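## Task

Take the tube with the light blue cap out of the rack by the door and seat it fully in a free well of the rack by the window. A tube touching the floor is a failure. Every other tube must still sit fully down in a rack. The glass breaks, failing the task, if a tube drops more than a few centimetres (roughly one well's depth) or is knocked hard. Release the tube and pull the hand away at the end. The robot must not topple or be left tilted. Nothing may count as placed if only the robot is holding it there.

## Robot and tools

ROBOT. A wheeled base with a central column, a tilting head and two six-joint arms (left and right), each ending in a two-finger gripper. Folded, it measures 0.73 m long, 0.62 m wide, 1.88 m tall; its front sits 0.40 m ahead of the column. It cannot drive sideways. Floor level is out of reach: the lowest an empty hand gets is about 0.47 m up.

FRAMES. Base frame: origin on the floor under the column, between the drive wheels; x forward, y to the robot's left, z up, metres. left_hand and right_hand are reported in this frame as the point where the fingers meet (tips reach 8 mm further); their quat_wxyz maps (0,0,1) to the finger direction, and the hand's y axis runs along the opening. Odometry frame = base frame at scene start; base_odometry counts wheel rotation only, so slip shows as travel. Heading is positive leftward, -3.142 to 3.142.

TOOLS.
execute_actions: argument actions is a list with zero or one action. An action may hold base, joints, or both, plus optional speeds; its motions begin together. base takes exactly one relative command from the current spot: translate_m (metres, -3 to 3, positive forward) or rotate_rad (radians, -3.2 to 3.2, positive = counter-clockwise seen from above). speeds caps that action's top speed: translate_m 0.05-0.8 m/s, rotate_rad 0.1-1 rad/s (defaults are the maxima); a base move needing over 8.667 s is refused. joints is a single dictionary for both arms and head, keyed by joint name, each value an absolute target: head_tilt_rad -0.61 to 1.308 (0 level, positive looks down); left_/right_joint1_rad -2.879 to 2.879; joint2 0 to 3.141; joint3 0 to 3.019; joint4 -1.692 to 1.57; joint5 -1.57 to 1.57 (positive swings hand to robot's right); joint6 -2.094 to 2.094 (positive rolls clockwise seen from behind); left_/right_gripper_m 0 to 0.093, fingertip gap in metres. Omitted joints may keep driving toward old targets. Unknown keys or out-of-range numbers get the whole call refused. cameras picks images: cam_head_left, cam_head_right, cam_left_wrist, cam_right_wrist, nav_camera, or all (default); [] gives none. An empty actions list only reports state.
wait: seconds 0 to 10; nothing new commanded.
zoom_image: camera plus region [x0,y0,x1,y1] in pixels of that camera's latest full image, at most 504x504.
finished_scene: scene number 1 or 2; ends that scene for good, so the goal must already hold stably.

ARM GEOMETRY (approximate). With joint1 at -1.57 (left) or 1.57 (right) and joints 5, 6 at 0, the arm moves in a vertical plane straight ahead, 0.23 m beside the column. Let a = j2 - 0.35, b = 1.05 + j2 - j3, c = b - j4 (c = 1.57 means fingers straight down). Hand forward = 0.12 + 0.39 sin a + 0.38 cos b + 0.25 cos c; height = 1.46 + 0.39 cos a - 0.38 sin b - 0.25 sin c. Example: j2, j3, j4 = 0.93, 0.78, 0.14 gives about 0.60 m ahead, 1.21 m up. Real hands usually land up to 5 cm lower and nearer the column; trust left_hand/right_hand (error 1-3 cm). Reach is about 1 m from the shoulder. Tubes are light, so fingers can even be fairly flat, but down-pointing is best.

GRIPPER. Fingers 7 cm long; outer span is 1 cm over the reading at the tips, 5 cm at the base; body 10x7 cm; the wrist camera sticks 11 cm out on one side. To grasp, command a gap smaller than the object; off_target is then expected. A reported gap staying 0.002 m or more above target means something is held.

RESULTS. base_status and joint_status per motion: done; off_target (stopped short, may still push); contact_stop (base only, a wheel stalled - back off 0.05 m before retrying or turning); time_out; not_followed after a "joint command not followed" line, when a self-collision check blocked an arm (undo each moved joint by at least 0.05 rad, or move the other arm). on_its_own lists uncommanded behaviour; "held at" is the held target. turned_by_wheels vs turned_by_imu differing by over ~4% and 0.05 rad means a collision or slip. base_tilt in degrees (forward, right). wheel_motors_off = 1 after about 3 s of hard base pushing; motors stay off 2 s. motor_effort lists wheel motors only, percent. Motor temperatures list each arm's joints; MOTOR HOT from 85 °C, and at 100 °C that arm goes limp (OVER-TEMPERATURE FAULT).

CAUTIONS. Small joint changes (under 0.03 rad, 0.08 for joints 2-3) may not move anything. speeds does not slow arms, so approach in steps of ~0.05 rad from your previous target. A blocked arm keeps pushing and heats up; send its reported positions back as targets to relax it. Keep the arms from striking or pressing each other, particularly near the centre line. Lower tubes gently into wells, never drop them, avoid bumping the racks or other tubes, and watch that table edges do not catch the column. Something may occasionally nudge loose objects.

Each tool is called after "Request:" as a command line: name --argument value for each argument, lists and objects as JSON in quotes; but a table of rows of numbers goes row by row, as --pt "numbers of a row", without its own name.

## Session

Request:
execute_actions --actions '[]'

Scene clock: 0.00 s.
Motor temperatures (°C, as the motors report them): left_arm=[20 20 19 19 20 21] | right_arm=[21 22 20 18 19 18]
base_odometry: x=+0.000 y=+0.000 heading=+0.000 (m, m, rad; odometry frame)
turned_by_wheels: +0.000 (rad since the last result)
turned_by_imu: +0.000 (rad since the last result)
base_tilt: forward=+0.5 right=+0.0 (deg)
base_status: not commanded
joint_positions: head_tilt_rad=+0.882 left_joint1_rad=-1.587 left_joint2_rad=+0.874 left_joint3_rad=+0.374 left_joint4_rad=-0.921 left_joint5_rad=-0.008 left_joint6_rad=+0.021 left_gripper_m=+0.094 right_joint1_rad=+1.556 right_joint2_rad=+0.859 right_joint3_rad=+0.373 right_joint4_rad=-0.917 right_joint5_rad=+0.041 right_joint6_rad=+0.064 right_gripper_m=+0.095
joint_status: not commanded
wheel_motors_off: 0
motor_effort: left_wheel=+0 right_wheel=+0 (%)
left_hand: x=+0.1348 y=+0.2225 z=+1.2534 quat_wxyz=(+0.433, -0.018, -0.901, +0.006) (m; base frame)
right_hand: x=+0.1379 y=-0.2356 z=+1.2533 quat_wxyz=(+0.424, -0.026, -0.904, +0.036) (m; base frame)
pictures: cam_head_left, cam_head_right, cam_left_wrist, cam_right_wrist, nav_camera
Images, in order (width x height): cam_head_left 672x504, cam_head_right 672x504, cam_left_wrist 504x504, cam_right_wrist 504x504, nav_camera 672x504.

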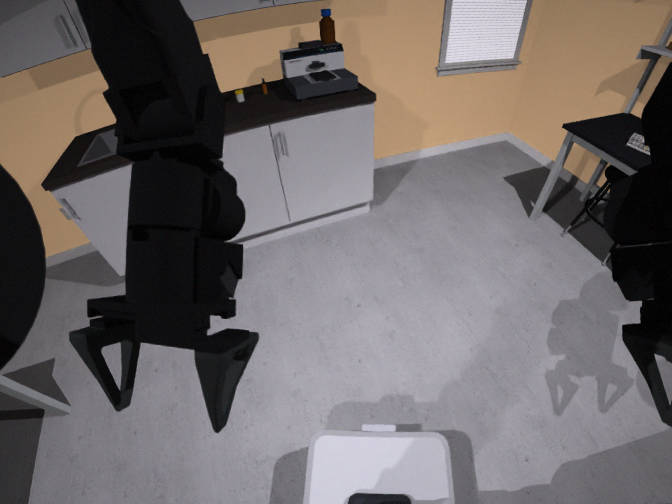

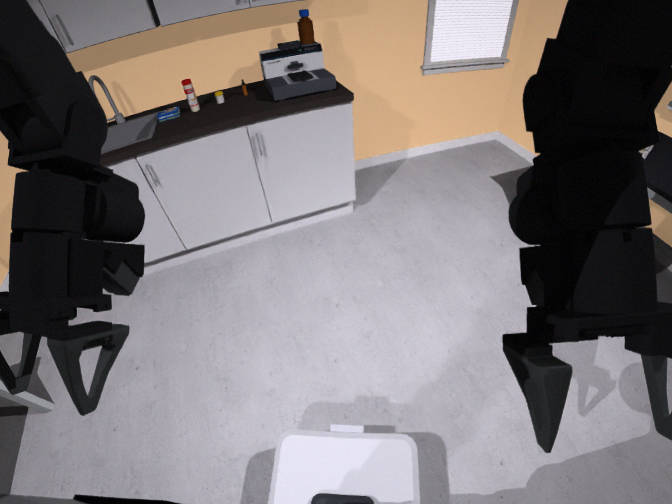

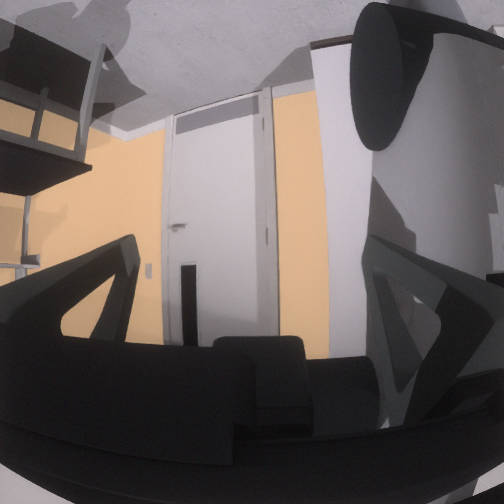

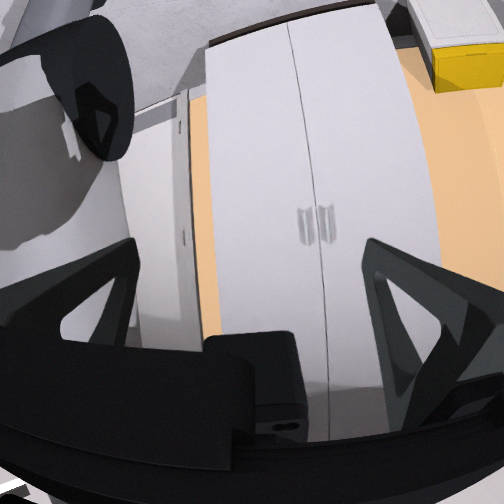

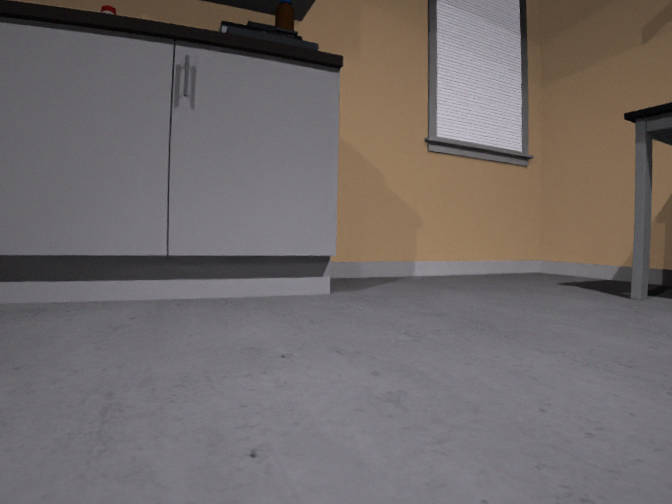

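Request:
execute_actions --actions '[{"joints":{"head_tilt_rad":0.3}}]' --cameras '["cam_head_left","cam_head_right"]'

Scene clock: 2.00 s.
Motor temperatures (°C, as the motors report them): left_arm=[20 20 19 19 20 21] | right_arm=[21 22 20 18 19 18]
base_odometry: x=+0.000 y=+0.000 heading=+0.000 (m, m, rad; odometry frame)
turned_by_wheels: +0.000 (rad since the last result)
turned_by_imu: -0.001 (rad since the last result)
base_tilt: forward=+0.5 right=+0.0 (deg)
base_status: not commanded
joint_positions: head_tilt_rad=+0.319 left_joint1_rad=-1.587 left_joint2_rad=+0.874 left_joint3_rad=+0.374 left_joint4_rad=-0.921 left_joint5_rad=-0.008 left_joint6_rad=+0.021 left_gripper_m=+0.094 right_joint1_rad=+1.556 right_joint2_rad=+0.859 right_joint3_rad=+0.373 right_joint4_rad=-0.917 right_joint5_rad=+0.041 right_joint6_rad=+0.064 right_gripper_m=+0.095
joint_status: all done
wheel_motors_off: 0
motor_effort: left_wheel=+1(1) right_wheel=+1(1) (%)
left_hand: x=+0.1348 y=+0.2225 z=+1.2534 quat_wxyz=(+0.433, -0.018, -0.901, +0.006) (m; base frame)
right_hand: x=+0.1379 y=-0.2356 z=+1.2533 quat_wxyz=(+0.424, -0.026, -0.904, +0.036) (m; base frame)
pictures: cam_head_left, cam_head_right
camera_calibration (this result's frames):
cam_head_left: T_world_to_cam=[[0.0865141, -0.995742, -0.0318177, 0.105214], [-0.264882, 0.00779736, -0.964249, 1.50057], [0.960392, 0.0918491, -0.26308, 0.272072], [0, 0, 0, 1]] pos_world=[0.127077, 0.0680762, 1.52185]
cam_head_right: T_world_to_cam=[[0.0818202, -0.995918, -0.0381056, -0.00784111], [-0.275284, 0.0141634, -0.961259, 1.50034], [0.957875, 0.0891402, -0.273001, 0.295754], [0, 0, 0, 1]] pos_world=[0.130366, -0.0554227, 1.52266]
Images, in order (width x height): cam_head_left 672x504, cam_head_right 672x504.

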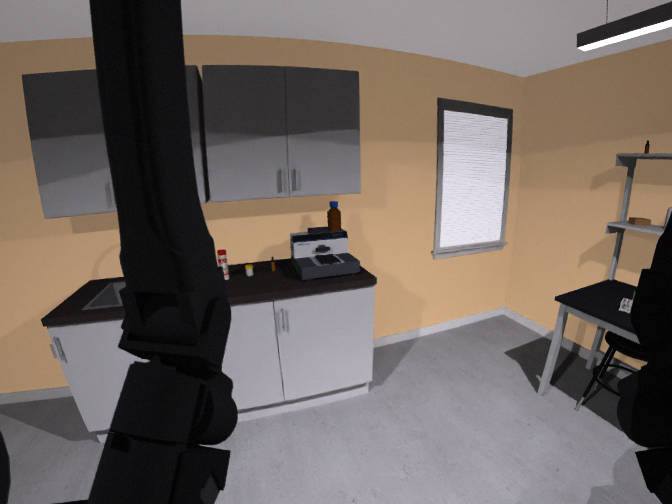

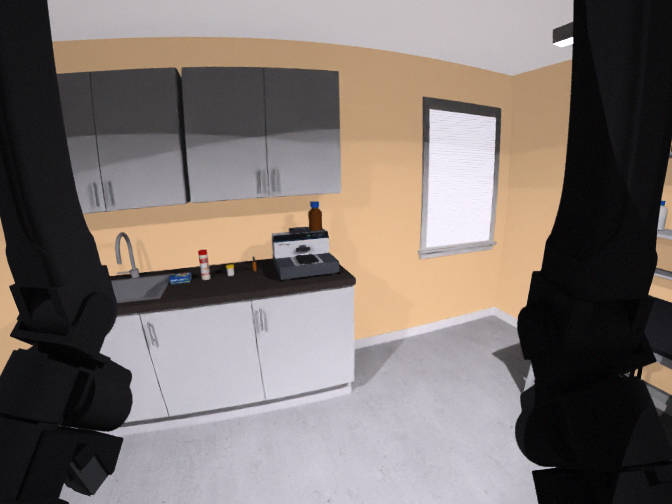

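The window rack is likely on the desk at right. Turning right to look.

Request:
execute_actions --actions '[{"base":{"rotate_rad":-0.9}}]' --cameras '["cam_head_left","cam_head_right"]'

Scene clock: 5.07 s.
Motor temperatures (°C, as the motors report them): left_arm=[20 20 19 19 20 21] | right_arm=[21 22 20 18 19 18]
base_odometry: x=+0.000 y=+0.000 heading=-0.899 (m, m, rad; odometry frame)
turned_by_wheels: -0.899 (rad since the last result)
turned_by_imu: -0.906 (rad since the last result)
base_tilt: forward=+0.4 right=+0.0 (deg)
base_status: done
joint_positions: head_tilt_rad=+0.319 left_joint1_rad=-1.587 left_joint2_rad=+0.874 left_joint3_rad=+0.374 left_joint4_rad=-0.921 left_joint5_rad=-0.008 left_joint6_rad=+0.021 left_gripper_m=+0.094 right_joint1_rad=+1.556 right_joint2_rad=+0.859 right_joint3_rad=+0.373 right_joint4_rad=-0.917 right_joint5_rad=+0.041 right_joint6_rad=+0.064 right_gripper_m=+0.095
joint_status: not commanded
wheel_motors_off: 0
motor_effort: left_wheel=+3(41) right_wheel=-3(40) (%)
left_hand: x=+0.1348 y=+0.2225 z=+1.2534 quat_wxyz=(+0.433, -0.018, -0.901, +0.006) (m; base frame)
right_hand: x=+0.1379 y=-0.2356 z=+1.2533 quat_wxyz=(+0.424, -0.026, -0.904, +0.036) (m; base frame)
pictures: cam_head_left, cam_head_right
camera_calibration (this result's frames):
cam_head_left: T_world_to_cam=[[0.0865191, -0.995742, -0.0318042, 0.105193], [-0.264731, 0.00779736, -0.964291, 1.50063], [0.960433, 0.0918491, -0.262929, 0.271839], [0, 0, 0, 1]] pos_world=[0.12708, 0.0680762, 1.52186]
cam_head_right: T_world_to_cam=[[0.0818262, -0.995918, -0.0380928, -0.00786116], [-0.275133, 0.0141634, -0.961302, 1.5004], [0.957918, 0.0891402, -0.272851, 0.295521], [0, 0, 0, 1]] pos_world=[0.130368, -0.0554227, 1.52267]
Images, in order (width x height): cam_head_left 672x504, cam_head_right 672x504.

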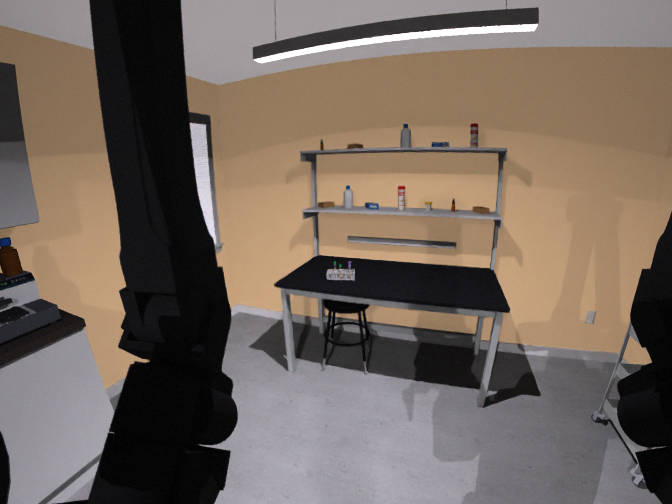

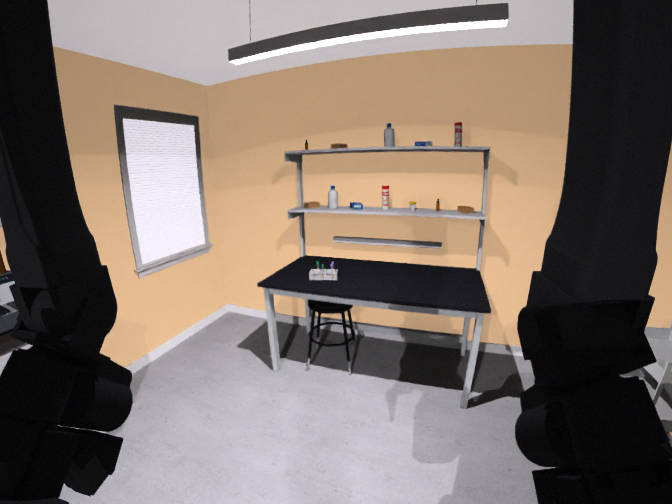

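Request:
execute_actions --actions '[{"base":{"rotate_rad":-1.3}}]' --cameras '["cam_head_left","cam_head_right"]'

Scene clock: 8.83 s.
Motor temperatures (°C, as the motors report them): left_arm=[20 20 19 19 20 21] | right_arm=[21 22 20 18 19 18]
base_odometry: x=+0.000 y=+0.000 heading=-2.198 (m, m, rad; odometry frame)
turned_by_wheels: -1.299 (rad since the last result)
turned_by_imu: -1.314 (rad since the last result)
base_tilt: forward=+0.4 right=+0.1 (deg)
base_status: done
joint_positions: head_tilt_rad=+0.319 left_joint1_rad=-1.587 left_joint2_rad=+0.874 left_joint3_rad=+0.374 left_joint4_rad=-0.921 left_joint5_rad=-0.008 left_joint6_rad=+0.021 left_gripper_m=+0.094 right_joint1_rad=+1.556 right_joint2_rad=+0.859 right_joint3_rad=+0.373 right_joint4_rad=-0.917 right_joint5_rad=+0.041 right_joint6_rad=+0.064 right_gripper_m=+0.095
joint_status: not commanded
wheel_motors_off: 0
motor_effort: left_wheel=+3(27) right_wheel=-3(27) (%)
left_hand: x=+0.1348 y=+0.2225 z=+1.2534 quat_wxyz=(+0.433, -0.018, -0.901, +0.006) (m; base frame)
right_hand: x=+0.1379 y=-0.2356 z=+1.2533 quat_wxyz=(+0.424, -0.026, -0.904, +0.036) (m; base frame)
pictures: cam_head_left, cam_head_right
camera_calibration (this result's frames):
cam_head_left: T_world_to_cam=[[0.0865203, -0.995742, -0.0318008, 0.105188], [-0.264694, 0.00779736, -0.964301, 1.50064], [0.960443, 0.0918491, -0.262892, 0.271781], [0, 0, 0, 1]] pos_world=[0.12708, 0.0680762, 1.52187]
cam_head_right: T_world_to_cam=[[0.0818276, -0.995918, -0.0380896, -0.00786611], [-0.275096, 0.0141634, -0.961312, 1.50042], [0.957928, 0.0891402, -0.272814, 0.295463], [0, 0, 0, 1]] pos_world=[0.130369, -0.0554227, 1.52267]
Images, in order (width x height): cam_head_left 672x504, cam_head_right 672x504.

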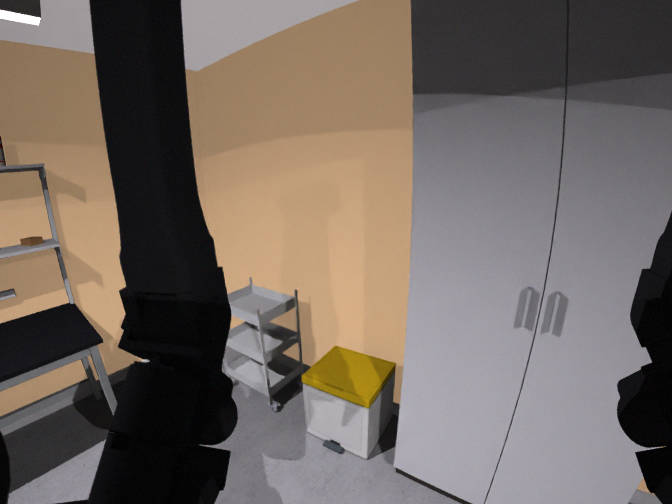

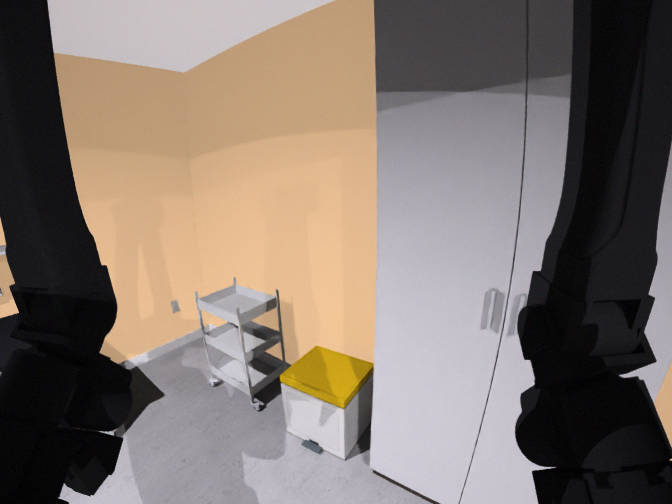

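Request:
execute_actions --actions '[{"base":{"rotate_rad":-1.4}}]' --cameras '["cam_head_left","cam_head_right"]'

Scene clock: 12.50 s.
Motor temperatures (°C, as the motors report them): left_arm=[20 20 19 19 20 21] | right_arm=[21 22 20 18 19 18]
base_odometry: x=+0.000 y=+0.000 heading=+2.686 (m, m, rad; odometry frame)
turned_by_wheels: -1.399 (rad since the last result)
turned_by_imu: -1.415 (rad since the last result)
base_tilt: forward=+0.4 right=+0.1 (deg)
base_status: done
joint_positions: head_tilt_rad=+0.319 left_joint1_rad=-1.587 left_joint2_rad=+0.874 left_joint3_rad=+0.374 left_joint4_rad=-0.921 left_joint5_rad=-0.008 left_joint6_rad=+0.021 left_gripper_m=+0.094 right_joint1_rad=+1.556 right_joint2_rad=+0.859 right_joint3_rad=+0.373 right_joint4_rad=-0.917 right_joint5_rad=+0.041 right_joint6_rad=+0.064 right_gripper_m=+0.095
joint_status: not commanded
wheel_motors_off: 0
motor_effort: left_wheel=+3(27) right_wheel=-2(27) (%)
left_hand: x=+0.1348 y=+0.2225 z=+1.2534 quat_wxyz=(+0.433, -0.018, -0.901, +0.006) (m; base frame)
right_hand: x=+0.1379 y=-0.2356 z=+1.2533 quat_wxyz=(+0.424, -0.026, -0.904, +0.036) (m; base frame)
pictures: cam_head_left, cam_head_right
camera_calibration (this result's frames):
cam_head_left: T_world_to_cam=[[0.0865211, -0.995742, -0.0317986, 0.105184], [-0.264669, 0.00779736, -0.964308, 1.50065], [0.96045, 0.0918491, -0.262867, 0.271742], [0, 0, 0, 1]] pos_world=[0.127081, 0.0680762, 1.52187]
cam_head_right: T_world_to_cam=[[0.0818286, -0.995918, -0.0380875, -0.00786945], [-0.275071, 0.0141634, -0.96132, 1.50043], [0.957935, 0.0891402, -0.272789, 0.295424], [0, 0, 0, 1]] pos_world=[0.130369, -0.0554227, 1.52268]
Images, in order (width x height): cam_head_left 672x504, cam_head_right 672x504.

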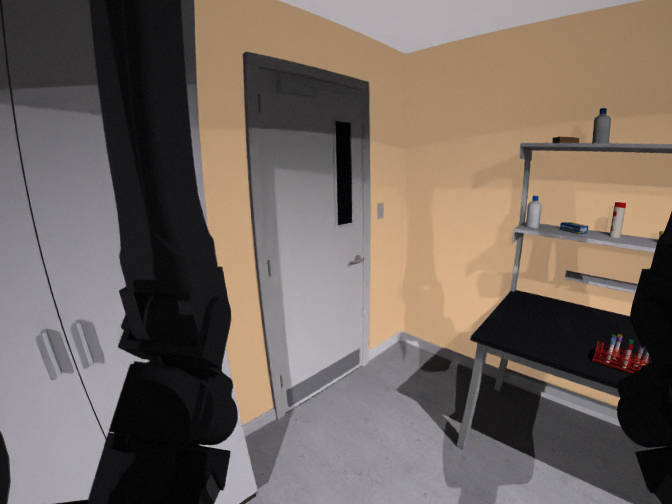

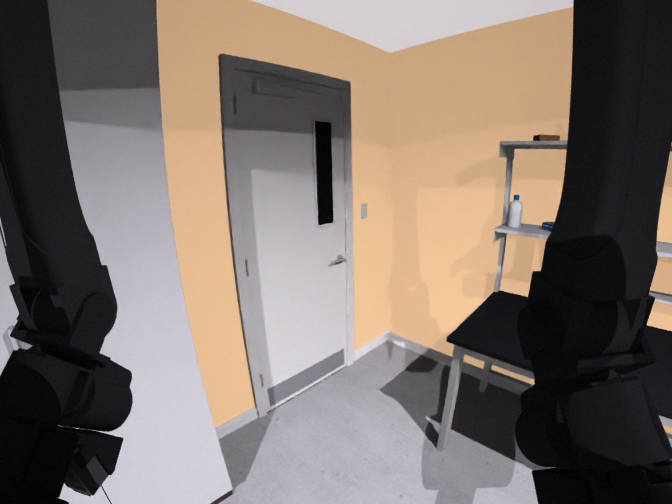

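Request:
execute_actions --actions '[{"base":{"rotate_rad":-0.85},"joints":{"head_tilt_rad":0.7}}]' --cameras '["cam_head_left","cam_head_right"]'

Scene clock: 15.63 s.
Motor temperatures (°C, as the motors report them): left_arm=[20 20 19 19 20 21] | right_arm=[21 22 20 18 19 18]
base_odometry: x=+0.000 y=+0.000 heading=+1.836 (m, m, rad; odometry frame)
turned_by_wheels: -0.849 (rad since the last result)
turned_by_imu: -0.860 (rad since the last result)
base_tilt: forward=+0.5 right=+0.0 (deg)
base_status: done
joint_positions: head_tilt_rad=+0.703 left_joint1_rad=-1.587 left_joint2_rad=+0.874 left_joint3_rad=+0.374 left_joint4_rad=-0.921 left_joint5_rad=-0.008 left_joint6_rad=+0.021 left_gripper_m=+0.094 right_joint1_rad=+1.556 right_joint2_rad=+0.859 right_joint3_rad=+0.373 right_joint4_rad=-0.917 right_joint5_rad=+0.041 right_joint6_rad=+0.064 right_gripper_m=+0.095
joint_status: all done
wheel_motors_off: 0
motor_effort: left_wheel=+3(25) right_wheel=-3(25) (%)
left_hand: x=+0.1348 y=+0.2225 z=+1.2534 quat_wxyz=(+0.433, -0.018, -0.901, +0.006) (m; base frame)
right_hand: x=+0.1379 y=-0.2356 z=+1.2533 quat_wxyz=(+0.424, -0.026, -0.904, +0.036) (m; base frame)
pictures: cam_head_left, cam_head_right
camera_calibration (this result's frames):
cam_head_left: T_world_to_cam=[[0.0683406, -0.995742, -0.0618597, 0.152388], [-0.606228, 0.00779736, -0.795253, 1.25739], [0.792349, 0.0918491, -0.603114, 0.804127], [0, 0, 0, 1]] pos_world=[0.114699, 0.0680762, 1.49435]
cam_head_right: T_world_to_cam=[[0.0616359, -0.995918, -0.0659363, 0.0360273], [-0.614756, 0.0141634, -0.78859, 1.25141], [0.786305, 0.0891402, -0.611374, 0.825427], [0, 0, 0, 1]] pos_world=[0.118051, -0.0554227, 1.49387]
Images, in order (width x height): cam_head_left 672x504, cam_head_right 672x504.

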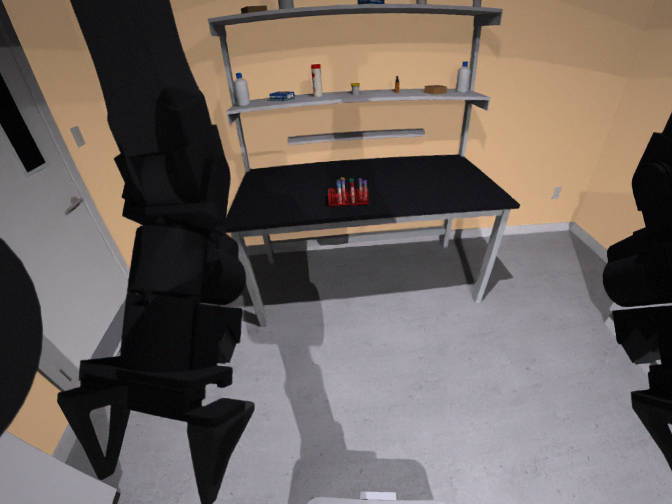

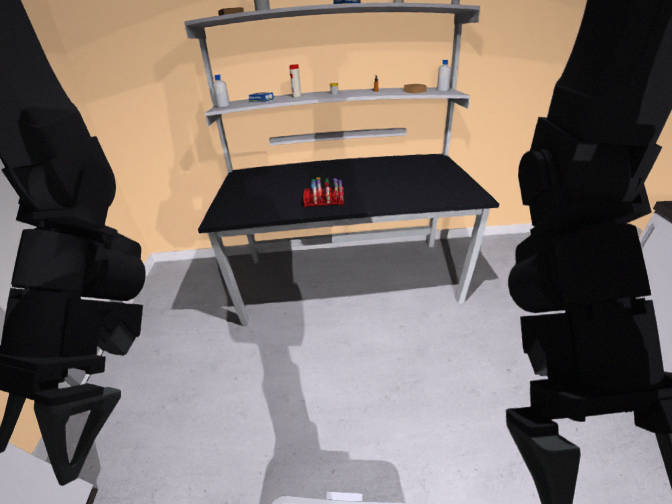

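Request:
execute_actions --actions '[{"base":{"translate_m":0.8},"joints":{"head_tilt_rad":0.95}}]' --cameras '["cam_head_left","cam_head_right"]'

Request:
zoom_image --camera "cam_head_left" --region '[200, 50, 500, 275]'

Scene clock: 22.13 s.
Motor temperatures (°C, as the motors report them): left_arm=[20 21 19 19 20 21] | right_arm=[21 22 20 18 19 18]
base_odometry: x=-0.210 y=+0.772 heading=+1.836 (m, m, rad; odometry frame)
turned_by_wheels: +0.000 (rad since the last result)
turned_by_imu: -0.002 (rad since the last result)
base_tilt: forward=+0.4 right=+0.1 (deg)
base_status: done
joint_positions: head_tilt_rad=+0.951 left_joint1_rad=-1.587 left_joint2_rad=+0.874 left_joint3_rad=+0.376 left_joint4_rad=-0.921 left_joint5_rad=-0.008 left_joint6_rad=+0.021 left_gripper_m=+0.094 right_joint1_rad=+1.556 right_joint2_rad=+0.859 right_joint3_rad=+0.375 right_joint4_rad=-0.917 right_joint5_rad=+0.041 right_joint6_rad=+0.064 right_gripper_m=+0.095
joint_status: all done
wheel_motors_off: 0
motor_effort: left_wheel=-1(58) right_wheel=+1(51) (%)
left_hand: x=+0.1358 y=+0.2225 z=+1.2531 quat_wxyz=(+0.433, -0.018, -0.901, +0.006) (m; base frame)
right_hand: x=+0.1390 y=-0.2356 z=+1.2529 quat_wxyz=(+0.423, -0.027, -0.905, +0.036) (m; base frame)
pictures: cam_head_left, cam_head_right
camera_calibration (this result's frames):
cam_head_left: T_world_to_cam=[[0.0510201, -0.995742, -0.0767724, 0.176219], [-0.783253, 0.00779736, -0.621654, 0.998895], [0.619605, 0.0918491, -0.779521, 1.08443], [0, 0, 0, 1]] pos_world=[0.101478, 0.0680762, 1.47983]
cam_head_right: T_world_to_cam=[[0.0435186, -0.995918, -0.0790741, 0.0571654], [-0.789881, 0.0141634, -0.613097, 0.989903], [0.611715, 0.0891402, -0.78604, 1.10314], [0, 0, 0, 1]] pos_world=[0.104609, -0.0554227, 1.47854]
Images, in order (width x height): cam_head_left 672x504, cam_head_right 672x504.

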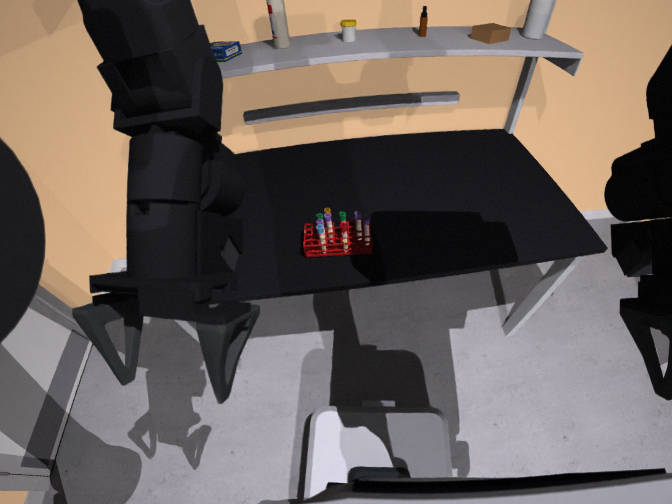

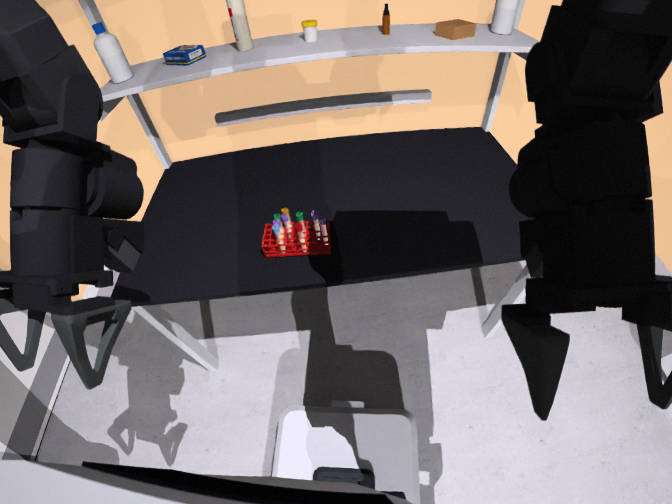

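Region (200, 50, 500, 275) of cam_head_left's 672x504 image, scaled by 1.680, with more detail than that image has; it fills the top 378 rows of this view, and the rest is white.

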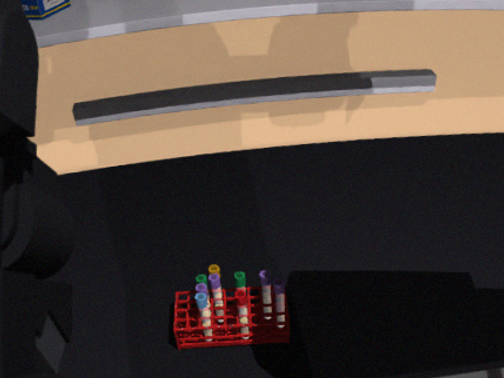

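Request:
zoom_image --camera "cam_head_left" --region '[290, 190, 390, 265]'

Request:
zoom_image --camera "cam_head_right" --region '[250, 190, 350, 265]'

Region (290, 190, 390, 265) of cam_head_left's 672x504 image, scaled by 5.040, with more detail than that image has; it fills the top 378 rows of this view, and the rest is white.

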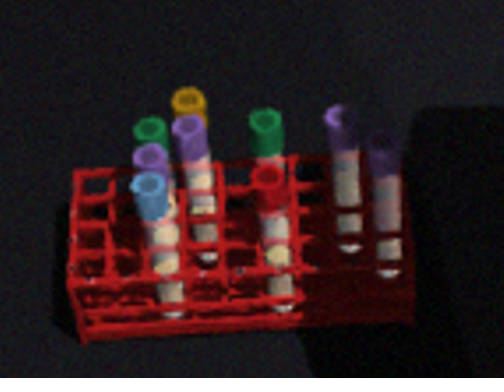

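Region (250, 190, 350, 265) of cam_head_right's 672x504 image, scaled by 5.040, with more detail than that image has; it fills the top 378 rows of this view, and the rest is white.

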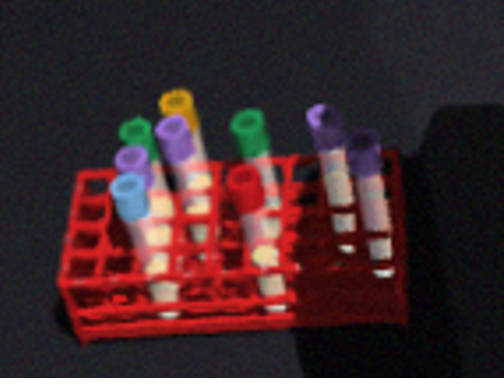

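Request:
execute_actions --actions '[{"base":{"rotate_rad":-0.05},"joints":{"left_joint2_rad":1.725,"left_joint3_rad":1.69,"left_joint4_rad":-0.485,"left_gripper_m":0.045}}]' --cameras '["cam_head_right","cam_left_wrist"]'

Scene clock: 37.43 s.
Motor temperatures (°C, as the motors report them): left_arm=[20 21 19 19 20 21] | right_arm=[21 22 20 18 19 18]
base_odometry: x=-0.210 y=+0.772 heading=+1.788 (m, m, rad; odometry frame)
turned_by_wheels: -0.048 (rad since the last result)
turned_by_imu: -0.049 (rad since the last result)
base_tilt: forward=+0.5 right=+0.1 (deg)
base_status: done
joint_positions: head_tilt_rad=+0.951 left_joint1_rad=-1.587 left_joint2_rad=+1.719 left_joint3_rad=+1.686 left_joint4_rad=-0.485 left_joint5_rad=-0.008 left_joint6_rad=+0.021 left_gripper_m=+0.045 right_joint1_rad=+1.556 right_joint2_rad=+0.859 right_joint3_rad=+0.375 right_joint4_rad=-0.917 right_joint5_rad=+0.041 right_joint6_rad=+0.064 right_gripper_m=+0.095
joint_status: all done
wheel_motors_off: 0
motor_effort: left_wheel=+1(50) right_wheel=-3(43) (%)
left_hand: x=+0.6820 y=+0.2136 z=+0.9490 quat_wxyz=(-0.002, -0.015, -1.000, +0.003) (m; base frame)
right_hand: x=+0.1388 y=-0.2356 z=+1.2530 quat_wxyz=(+0.424, -0.027, -0.905, +0.036) (m; base frame)
pictures: cam_head_right, cam_left_wrist
camera_calibration (this result's frames):
cam_head_right: T_world_to_cam=[[0.0435186, -0.995918, -0.0790741, 0.0571654], [-0.789881, 0.0141634, -0.613097, 0.989903], [0.611715, 0.0891402, -0.78604, 1.10314], [0, 0, 0, 1]] pos_world=[0.104609, -0.0554227, 1.47854]
cam_left_wrist: T_world_to_cam=[[-0.0147475, -0.99985, 0.00910715, 0.209363], [-0.806912, 0.0172795, 0.590419, -0.0112029], [-0.590488, 0.00135853, -0.807045, 1.29133], [0, 0, 0, 1]] pos_world=[0.756563, 0.207771, 1.04687]
Images, in order (width x height): cam_head_right 672x504, cam_left_wrist 504x504.

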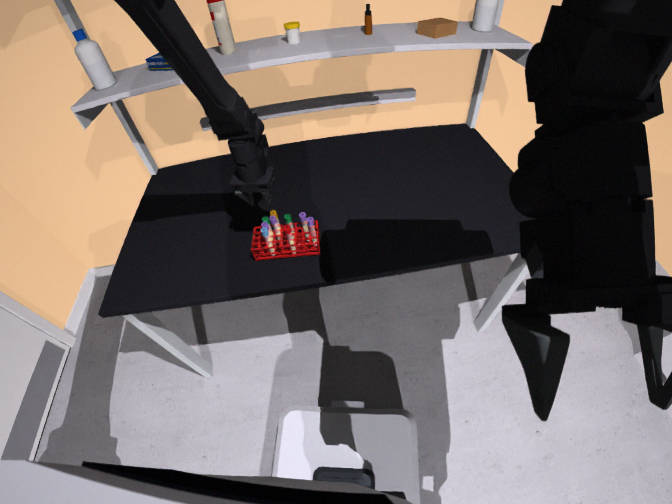

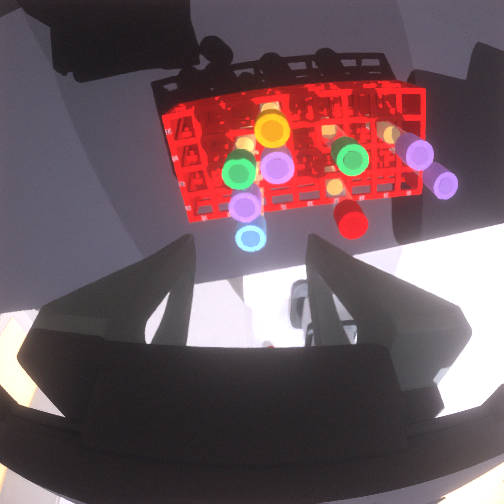

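Request:
execute_actions --actions '[{"joints":{"left_joint2_rad":1.744,"left_joint3_rad":1.561,"left_joint4_rad":-0.338}}]' --cameras '["cam_left_wrist"]'

Scene clock: 45.07 s.
Motor temperatures (°C, as the motors report them): left_arm=[20 22 19 19 20 21] | right_arm=[21 22 20 18 19 18]
base_odometry: x=-0.210 y=+0.772 heading=+1.788 (m, m, rad; odometry frame)
turned_by_wheels: +0.000 (rad since the last result)
turned_by_imu: -0.001 (rad since the last result)
base_tilt: forward=+0.5 right=+0.1 (deg)
base_status: not commanded
joint_positions: head_tilt_rad=+0.951 left_joint1_rad=-1.587 left_joint2_rad=+1.731 left_joint3_rad=+1.556 left_joint4_rad=-0.347 left_joint5_rad=-0.008 left_joint6_rad=+0.021 left_gripper_m=+0.045 right_joint1_rad=+1.556 right_joint2_rad=+0.859 right_joint3_rad=+0.375 right_joint4_rad=-0.917 right_joint5_rad=+0.041 right_joint6_rad=+0.064 right_gripper_m=+0.095
joint_status: all done
wheel_motors_off: 0
motor_effort: left_wheel=+2(2) right_wheel=-2(4) (%)
left_hand: x=+0.6324 y=+0.2136 z=+0.9224 quat_wxyz=(+0.000, -0.015, -1.000, +0.003) (m; base frame)
right_hand: x=+0.1388 y=-0.2356 z=+1.2530 quat_wxyz=(+0.424, -0.027, -0.905, +0.036) (m; base frame)
pictures: cam_left_wrist
camera_calibration (this result's frames):
cam_left_wrist: T_world_to_cam=[[-0.0147677, -0.999849, 0.00913169, 0.208894], [-0.804653, 0.0173051, 0.593493, -0.0398034], [-0.593562, 0.00141668, -0.804787, 1.24053], [0, 0, 0, 1]] pos_world=[0.707389, 0.207794, 1.02008]
Images, in order (width x height): cam_left_wrist 504x504.

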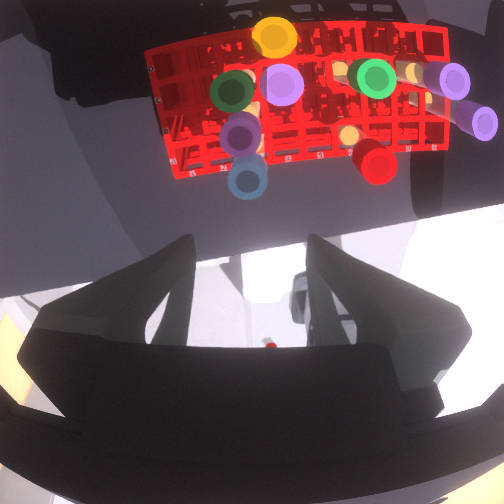

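Request:
execute_actions --actions '[{"joints":{"left_joint2_rad":1.83,"left_joint3_rad":1.645,"left_joint4_rad":-0.337}}]' --cameras '["cam_left_wrist"]'

Scene clock: 52.47 s.
Motor temperatures (°C, as the motors report them): left_arm=[20 22 19 19 20 21] | right_arm=[21 22 20 18 19 18]
base_odometry: x=-0.210 y=+0.772 heading=+1.788 (m, m, rad; odometry frame)
turned_by_wheels: +0.000 (rad since the last result)
turned_by_imu: -0.001 (rad since the last result)
base_tilt: forward=+0.5 right=+0.0 (deg)
base_status: not commanded
joint_positions: head_tilt_rad=+0.951 left_joint1_rad=-1.587 left_joint2_rad=+1.812 left_joint3_rad=+1.633 left_joint4_rad=-0.341 left_joint5_rad=-0.008 left_joint6_rad=+0.021 left_gripper_m=+0.045 right_joint1_rad=+1.556 right_joint2_rad=+0.859 right_joint3_rad=+0.375 right_joint4_rad=-0.917 right_joint5_rad=+0.041 right_joint6_rad=+0.064 right_gripper_m=+0.095
joint_status: all done
wheel_motors_off: 0
motor_effort: left_wheel=+3(3) right_wheel=-4(3) (%)
left_hand: x=+0.6364 y=+0.2131 z=+0.8911 quat_wxyz=(-0.002, -0.015, -1.000, +0.003) (m; base frame)
right_hand: x=+0.1388 y=-0.2356 z=+1.2530 quat_wxyz=(+0.424, -0.027, -0.905, +0.036) (m; base frame)
pictures: cam_left_wrist
camera_calibration (this result's frames):
cam_left_wrist: T_world_to_cam=[[-0.0147535, -0.99985, 0.0091145, 0.20876], [-0.806235, 0.0172872, 0.591342, -0.0150825], [-0.591411, 0.00137596, -0.806369, 1.21768], [0, 0, 0, 1]] pos_world=[0.711067, 0.207314, 0.988912]
Images, in order (width x height): cam_left_wrist 504x504.

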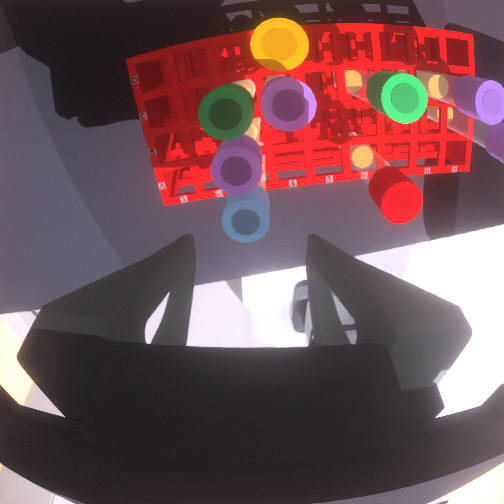

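Request:
execute_actions --actions '[{"joints":{"left_joint2_rad":1.911,"left_joint3_rad":1.725,"left_joint4_rad":-0.335}}]' --cameras '["cam_left_wrist"]'

Scene clock: 56.83 s.
Motor temperatures (°C, as the motors report them): left_arm=[20 22 20 19 20 21] | right_arm=[21 22 20 18 19 18]
base_odometry: x=-0.210 y=+0.772 heading=+1.788 (m, m, rad; odometry frame)
turned_by_wheels: +0.000 (rad since the last result)
turned_by_imu: -0.001 (rad since the last result)
base_tilt: forward=+0.5 right=+0.0 (deg)
base_status: not commanded
joint_positions: head_tilt_rad=+0.951 left_joint1_rad=-1.587 left_joint2_rad=+1.893 left_joint3_rad=+1.713 left_joint4_rad=-0.339 left_joint5_rad=-0.008 left_joint6_rad=+0.021 left_gripper_m=+0.045 right_joint1_rad=+1.556 right_joint2_rad=+0.859 right_joint3_rad=+0.375 right_joint4_rad=-0.917 right_joint5_rad=+0.041 right_joint6_rad=+0.064 right_gripper_m=+0.095
joint_status: all done
wheel_motors_off: 0
motor_effort: left_wheel=+3(3) right_wheel=-3(2) (%)
left_hand: x=+0.6382 y=+0.2126 z=+0.8600 quat_wxyz=(-0.002, -0.015, -1.000, +0.003) (m; base frame)
right_hand: x=+0.1388 y=-0.2356 z=+1.2530 quat_wxyz=(+0.424, -0.027, -0.905, +0.036) (m; base frame)
pictures: cam_left_wrist
camera_calibration (this result's frames):
cam_left_wrist: T_world_to_cam=[[-0.0147475, -0.99985, 0.00910715, 0.20861], [-0.806912, 0.0172795, 0.590419, 0.00600263], [-0.590488, 0.00135853, -0.807045, 1.19374], [0, 0, 0, 1]] pos_world=[0.712808, 0.206853, 0.957957]
Images, in order (width x height): cam_left_wrist 504x504.

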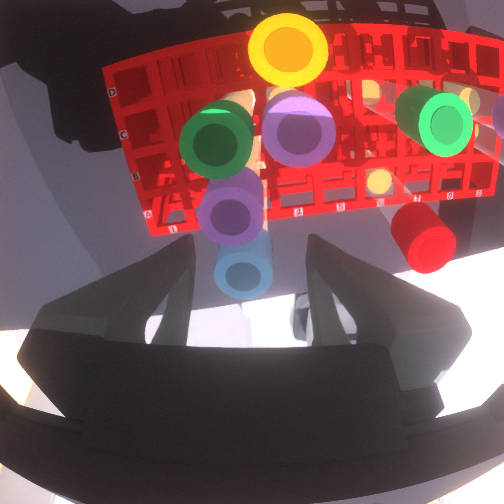

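Cap is between the fingers. Close.

Request:
execute_actions --actions '[{"joints":{"left_gripper_m":0.0}}]' --cameras '["cam_left_wrist"]'

Scene clock: 58.37 s.
Motor temperatures (°C, as the motors report them): left_arm=[20 23 20 19 20 21] | right_arm=[21 22 20 18 19 18]
base_odometry: x=-0.210 y=+0.772 heading=+1.788 (m, m, rad; odometry frame)
turned_by_wheels: +0.000 (rad since the last result)
turned_by_imu: -0.001 (rad since the last result)
base_tilt: forward=+0.5 right=+0.0 (deg)
base_status: not commanded
joint_positions: head_tilt_rad=+0.951 left_joint1_rad=-1.587 left_joint2_rad=+1.893 left_joint3_rad=+1.713 left_joint4_rad=-0.339 left_joint5_rad=-0.008 left_joint6_rad=+0.021 left_gripper_m=+0.017 right_joint1_rad=+1.556 right_joint2_rad=+0.859 right_joint3_rad=+0.375 right_joint4_rad=-0.917 right_joint5_rad=+0.041 right_joint6_rad=+0.064 right_gripper_m=+0.095
joint_status: left_gripper_m off_target (ended at +0.017, target +0.000)
wheel_motors_off: 0
motor_effort: left_wheel=+3(4) right_wheel=-4(4) (%)
left_hand: x=+0.6382 y=+0.2126 z=+0.8600 quat_wxyz=(-0.002, -0.015, -1.000, +0.003) (m; base frame)
right_hand: x=+0.1388 y=-0.2356 z=+1.2530 quat_wxyz=(+0.424, -0.027, -0.905, +0.036) (m; base frame)
pictures: cam_left_wrist
camera_calibration (this result's frames):
cam_left_wrist: T_world_to_cam=[[-0.0147475, -0.99985, 0.00910715, 0.20861], [-0.806912, 0.0172795, 0.590419, 0.00600263], [-0.590488, 0.00135853, -0.807045, 1.19374], [0, 0, 0, 1]] pos_world=[0.712808, 0.206853, 0.957957]
Images, in order (width x height): cam_left_wrist 504x504.

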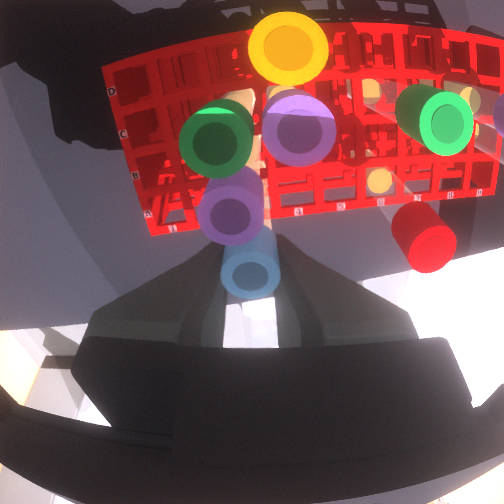

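Request:
execute_actions --actions '[{"joints":{"left_joint2_rad":1.744,"left_joint3_rad":1.561,"left_joint4_rad":-0.338}}]' --cameras '["cam_left_wrist"]'

Scene clock: 60.63 s.
Motor temperatures (°C, as the motors report them): left_arm=[20 23 20 19 20 21] | right_arm=[21 22 20 18 19 18]
base_odometry: x=-0.210 y=+0.772 heading=+1.788 (m, m, rad; odometry frame)
turned_by_wheels: +0.000 (rad since the last result)
turned_by_imu: -0.001 (rad since the last result)
base_tilt: forward=+0.4 right=+0.0 (deg)
base_status: not commanded
joint_positions: head_tilt_rad=+0.951 left_joint1_rad=-1.587 left_joint2_rad=+1.763 left_joint3_rad=+1.554 left_joint4_rad=-0.340 left_joint5_rad=-0.008 left_joint6_rad=+0.021 left_gripper_m=+0.017 right_joint1_rad=+1.556 right_joint2_rad=+0.859 right_joint3_rad=+0.375 right_joint4_rad=-0.917 right_joint5_rad=+0.041 right_joint6_rad=+0.064 right_gripper_m=+0.095
joint_status: all done
wheel_motors_off: 0
motor_effort: left_wheel=+3(3) right_wheel=-3(3) (%)
left_hand: x=+0.6163 y=+0.2135 z=+0.9064 quat_wxyz=(+0.012, -0.015, -1.000, +0.003) (m; base frame)
right_hand: x=+0.1388 y=-0.2356 z=+1.2530 quat_wxyz=(+0.424, -0.027, -0.905, +0.036) (m; base frame)
pictures: cam_left_wrist
camera_calibration (this result's frames):
cam_left_wrist: T_world_to_cam=[[-0.0149007, -0.999846, 0.00929805, 0.208637], [-0.789218, 0.0174703, 0.613864, -0.0712486], [-0.613932, 0.00180879, -0.789357, 1.21659], [0, 0, 0, 1]] pos_world=[0.693784, 0.207649, 1.00212]
Images, in order (width x height): cam_left_wrist 504x504.

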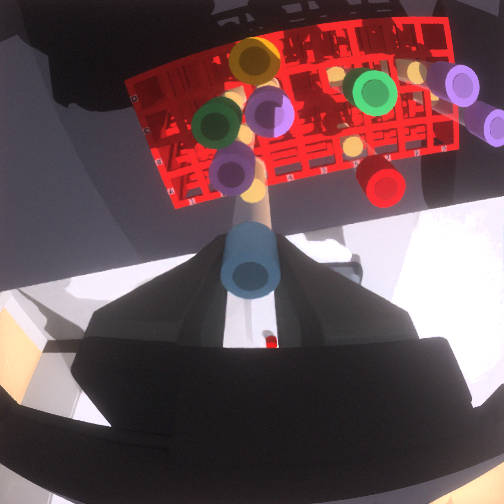

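Request:
execute_actions --actions '[{"joints":{"left_joint2_rad":1.504,"left_joint3_rad":1.399,"left_joint4_rad":-0.415}}]' --cameras '["cam_left_wrist","cam_head_right"]'

Scene clock: 64.13 s.
Motor temperatures (°C, as the motors report them): left_arm=[20 23 20 19 20 21] | right_arm=[21 22 20 18 19 18]
base_odometry: x=-0.210 y=+0.772 heading=+1.788 (m, m, rad; odometry frame)
turned_by_wheels: +0.000 (rad since the last result)
turned_by_imu: -0.001 (rad since the last result)
base_tilt: forward=+0.5 right=+0.1 (deg)
base_status: not commanded
joint_positions: head_tilt_rad=+0.951 left_joint1_rad=-1.587 left_joint2_rad=+1.490 left_joint3_rad=+1.393 left_joint4_rad=-0.417 left_joint5_rad=-0.008 left_joint6_rad=+0.021 left_gripper_m=+0.017 right_joint1_rad=+1.556 right_joint2_rad=+0.859 right_joint3_rad=+0.375 right_joint4_rad=-0.917 right_joint5_rad=+0.041 right_joint6_rad=+0.064 right_gripper_m=+0.095
joint_status: all done
wheel_motors_off: 0
motor_effort: left_wheel=+4(4) right_wheel=-5(3) (%)
left_hand: x=+0.6342 y=+0.2150 z=+1.0218 quat_wxyz=(-0.004, -0.015, -1.000, +0.003) (m; base frame)
right_hand: x=+0.1388 y=-0.2356 z=+1.2530 quat_wxyz=(+0.424, -0.027, -0.905, +0.036) (m; base frame)
pictures: cam_head_right, cam_left_wrist
camera_calibration (this result's frames):
cam_head_right: T_world_to_cam=[[0.0435186, -0.995918, -0.0790741, 0.0571654], [-0.789881, 0.0141634, -0.613097, 0.989903], [0.611715, 0.0891402, -0.78604, 1.10314], [0, 0, 0, 1]] pos_world=[0.104609, -0.0554227, 1.47854]
cam_left_wrist: T_world_to_cam=[[-0.0147251, -0.99985, 0.00908025, 0.209457], [-0.809383, 0.0172512, 0.587028, -0.0877431], [-0.587097, 0.00129467, -0.809516, 1.32233], [0, 0, 0, 1]] pos_world=[0.708399, 0.209227, 1.12005]
Images, in order (width x height): cam_head_right 672x504, cam_left_wrist 504x504.

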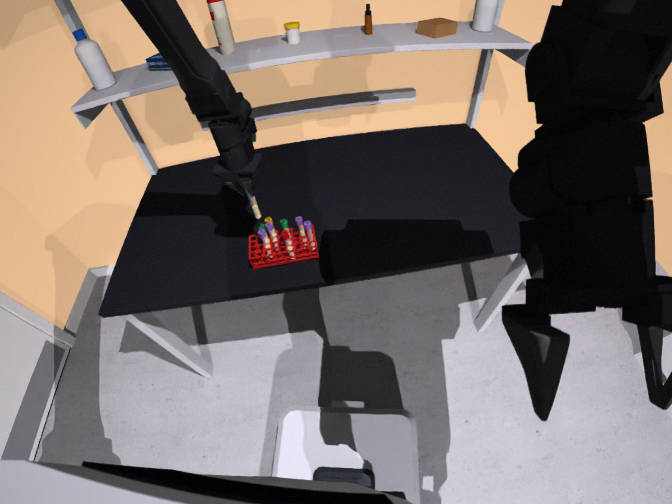

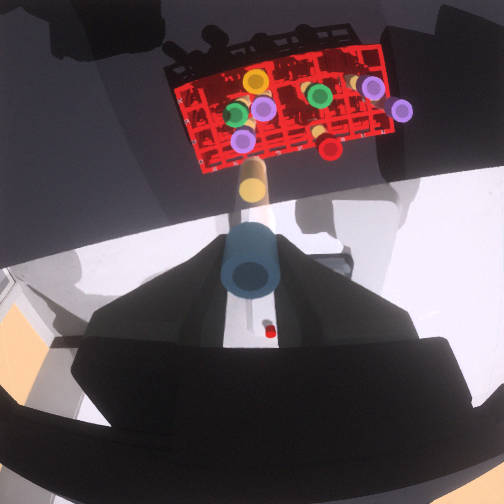

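Request:
execute_actions --actions '[{"base":{"translate_m":-0.8},"speeds":{"translate_m":0.4}}]' --cameras '[]'

Request:
execute_actions --actions '[{"base":{"rotate_rad":-2.65},"speeds":{"rotate_rad":0.6},"joints":{"head_tilt_rad":0.6}}]' --cameras '["cam_head_left","cam_head_right"]'

Scene clock: 70.23 s.
Motor temperatures (°C, as the motors report them): left_arm=[20 23 20 19 20 21] | right_arm=[21 22 20 18 19 18]
base_odometry: x=-0.037 y=-0.009 heading=+1.788 (m, m, rad; odometry frame)
turned_by_wheels: -0.001 (rad since the last result)
turned_by_imu: -0.004 (rad since the last result)
base_tilt: forward=+0.5 right=+0.1 (deg)
base_status: done
joint_positions: head_tilt_rad=+0.951 left_joint1_rad=-1.587 left_joint2_rad=+1.490 left_joint3_rad=+1.393 left_joint4_rad=-0.417 left_joint5_rad=-0.008 left_joint6_rad=+0.021 left_gripper_m=+0.017 right_joint1_rad=+1.556 right_joint2_rad=+0.859 right_joint3_rad=+0.371 right_joint4_rad=-0.917 right_joint5_rad=+0.041 right_joint6_rad=+0.064 right_gripper_m=+0.095
joint_status: not commanded
wheel_motors_off: 0
motor_effort: left_wheel=-1(57) right_wheel=+2(63) (%)
left_hand: x=+0.6341 y=+0.2150 z=+1.0218 quat_wxyz=(-0.004, -0.015, -1.000, +0.003) (m; base frame)
right_hand: x=+0.1369 y=-0.2355 z=+1.2536 quat_wxyz=(+0.425, -0.026, -0.904, +0.036) (m; base frame)
pictures: none
No camera images: the call's "cameras" was empty. Leave "cameras" out to get every camera's image.

Scene clock: 75.57 s.
Motor temperatures (°C, as the motors report them): left_arm=[20 23 20 19 20 21] | right_arm=[21 22 20 18 19 18]
base_odometry: x=-0.037 y=-0.009 heading=-0.862 (m, m, rad; odometry frame)
turned_by_wheels: -2.649 (rad since the last result)
turned_by_imu: -2.674 (rad since the last result)
base_tilt: forward=+0.5 right=+0.0 (deg)
base_status: done
joint_positions: head_tilt_rad=+0.618 left_joint1_rad=-1.587 left_joint2_rad=+1.490 left_joint3_rad=+1.393 left_joint4_rad=-0.417 left_joint5_rad=-0.008 left_joint6_rad=+0.021 left_gripper_m=+0.017 right_joint1_rad=+1.556 right_joint2_rad=+0.859 right_joint3_rad=+0.371 right_joint4_rad=-0.917 right_joint5_rad=+0.041 right_joint6_rad=+0.064 right_gripper_m=+0.095
joint_status: all done
wheel_motors_off: 0
motor_effort: left_wheel=+2(55) right_wheel=-2(44) (%)
left_hand: x=+0.6341 y=+0.2153 z=+1.0218 quat_wxyz=(-0.004, -0.014, -1.000, +0.003) (m; base frame)
right_hand: x=+0.1369 y=-0.2355 z=+1.2536 quat_wxyz=(+0.425, -0.026, -0.904, +0.036) (m; base frame)
pictures: cam_head_left, cam_head_right
camera_calibration (this result's frames):
cam_head_left: T_world_to_cam=[[0.0733491, -0.995742, -0.0558298, 0.142851], [-0.536471, 0.00779736, -0.843883, 1.32879], [0.840725, 0.0918491, -0.533615, 0.69468], [0, 0, 0, 1]] pos_world=[0.118344, 0.0680762, 1.50001]
cam_head_right: T_world_to_cam=[[0.067015, -0.995918, -0.0604613, 0.0273269], [-0.545535, 0.0141634, -0.837968, 1.32399], [0.835404, 0.0891402, -0.542359, 0.716689], [0, 0, 0, 1]] pos_world=[0.121725, -0.0554227, 1.49981]
Images, in order (width x height): cam_head_left 672x504, cam_head_right 672x504.

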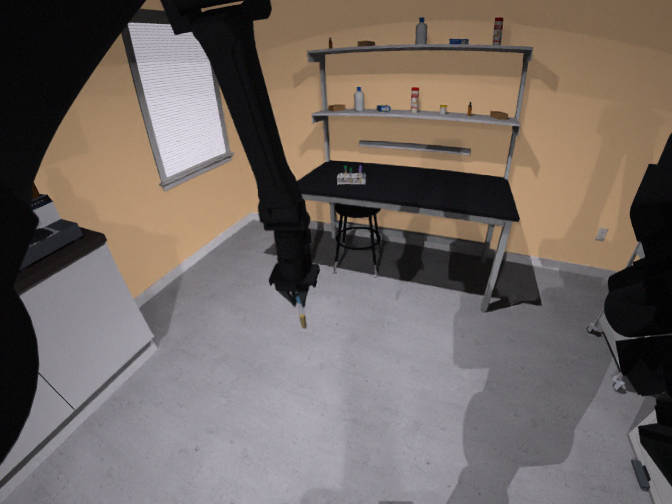

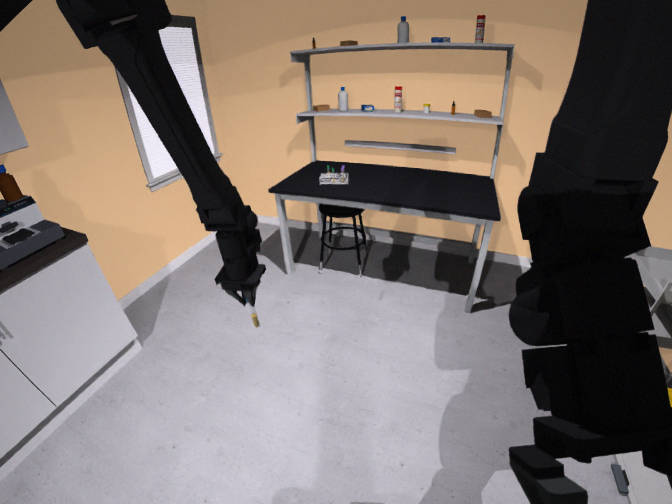

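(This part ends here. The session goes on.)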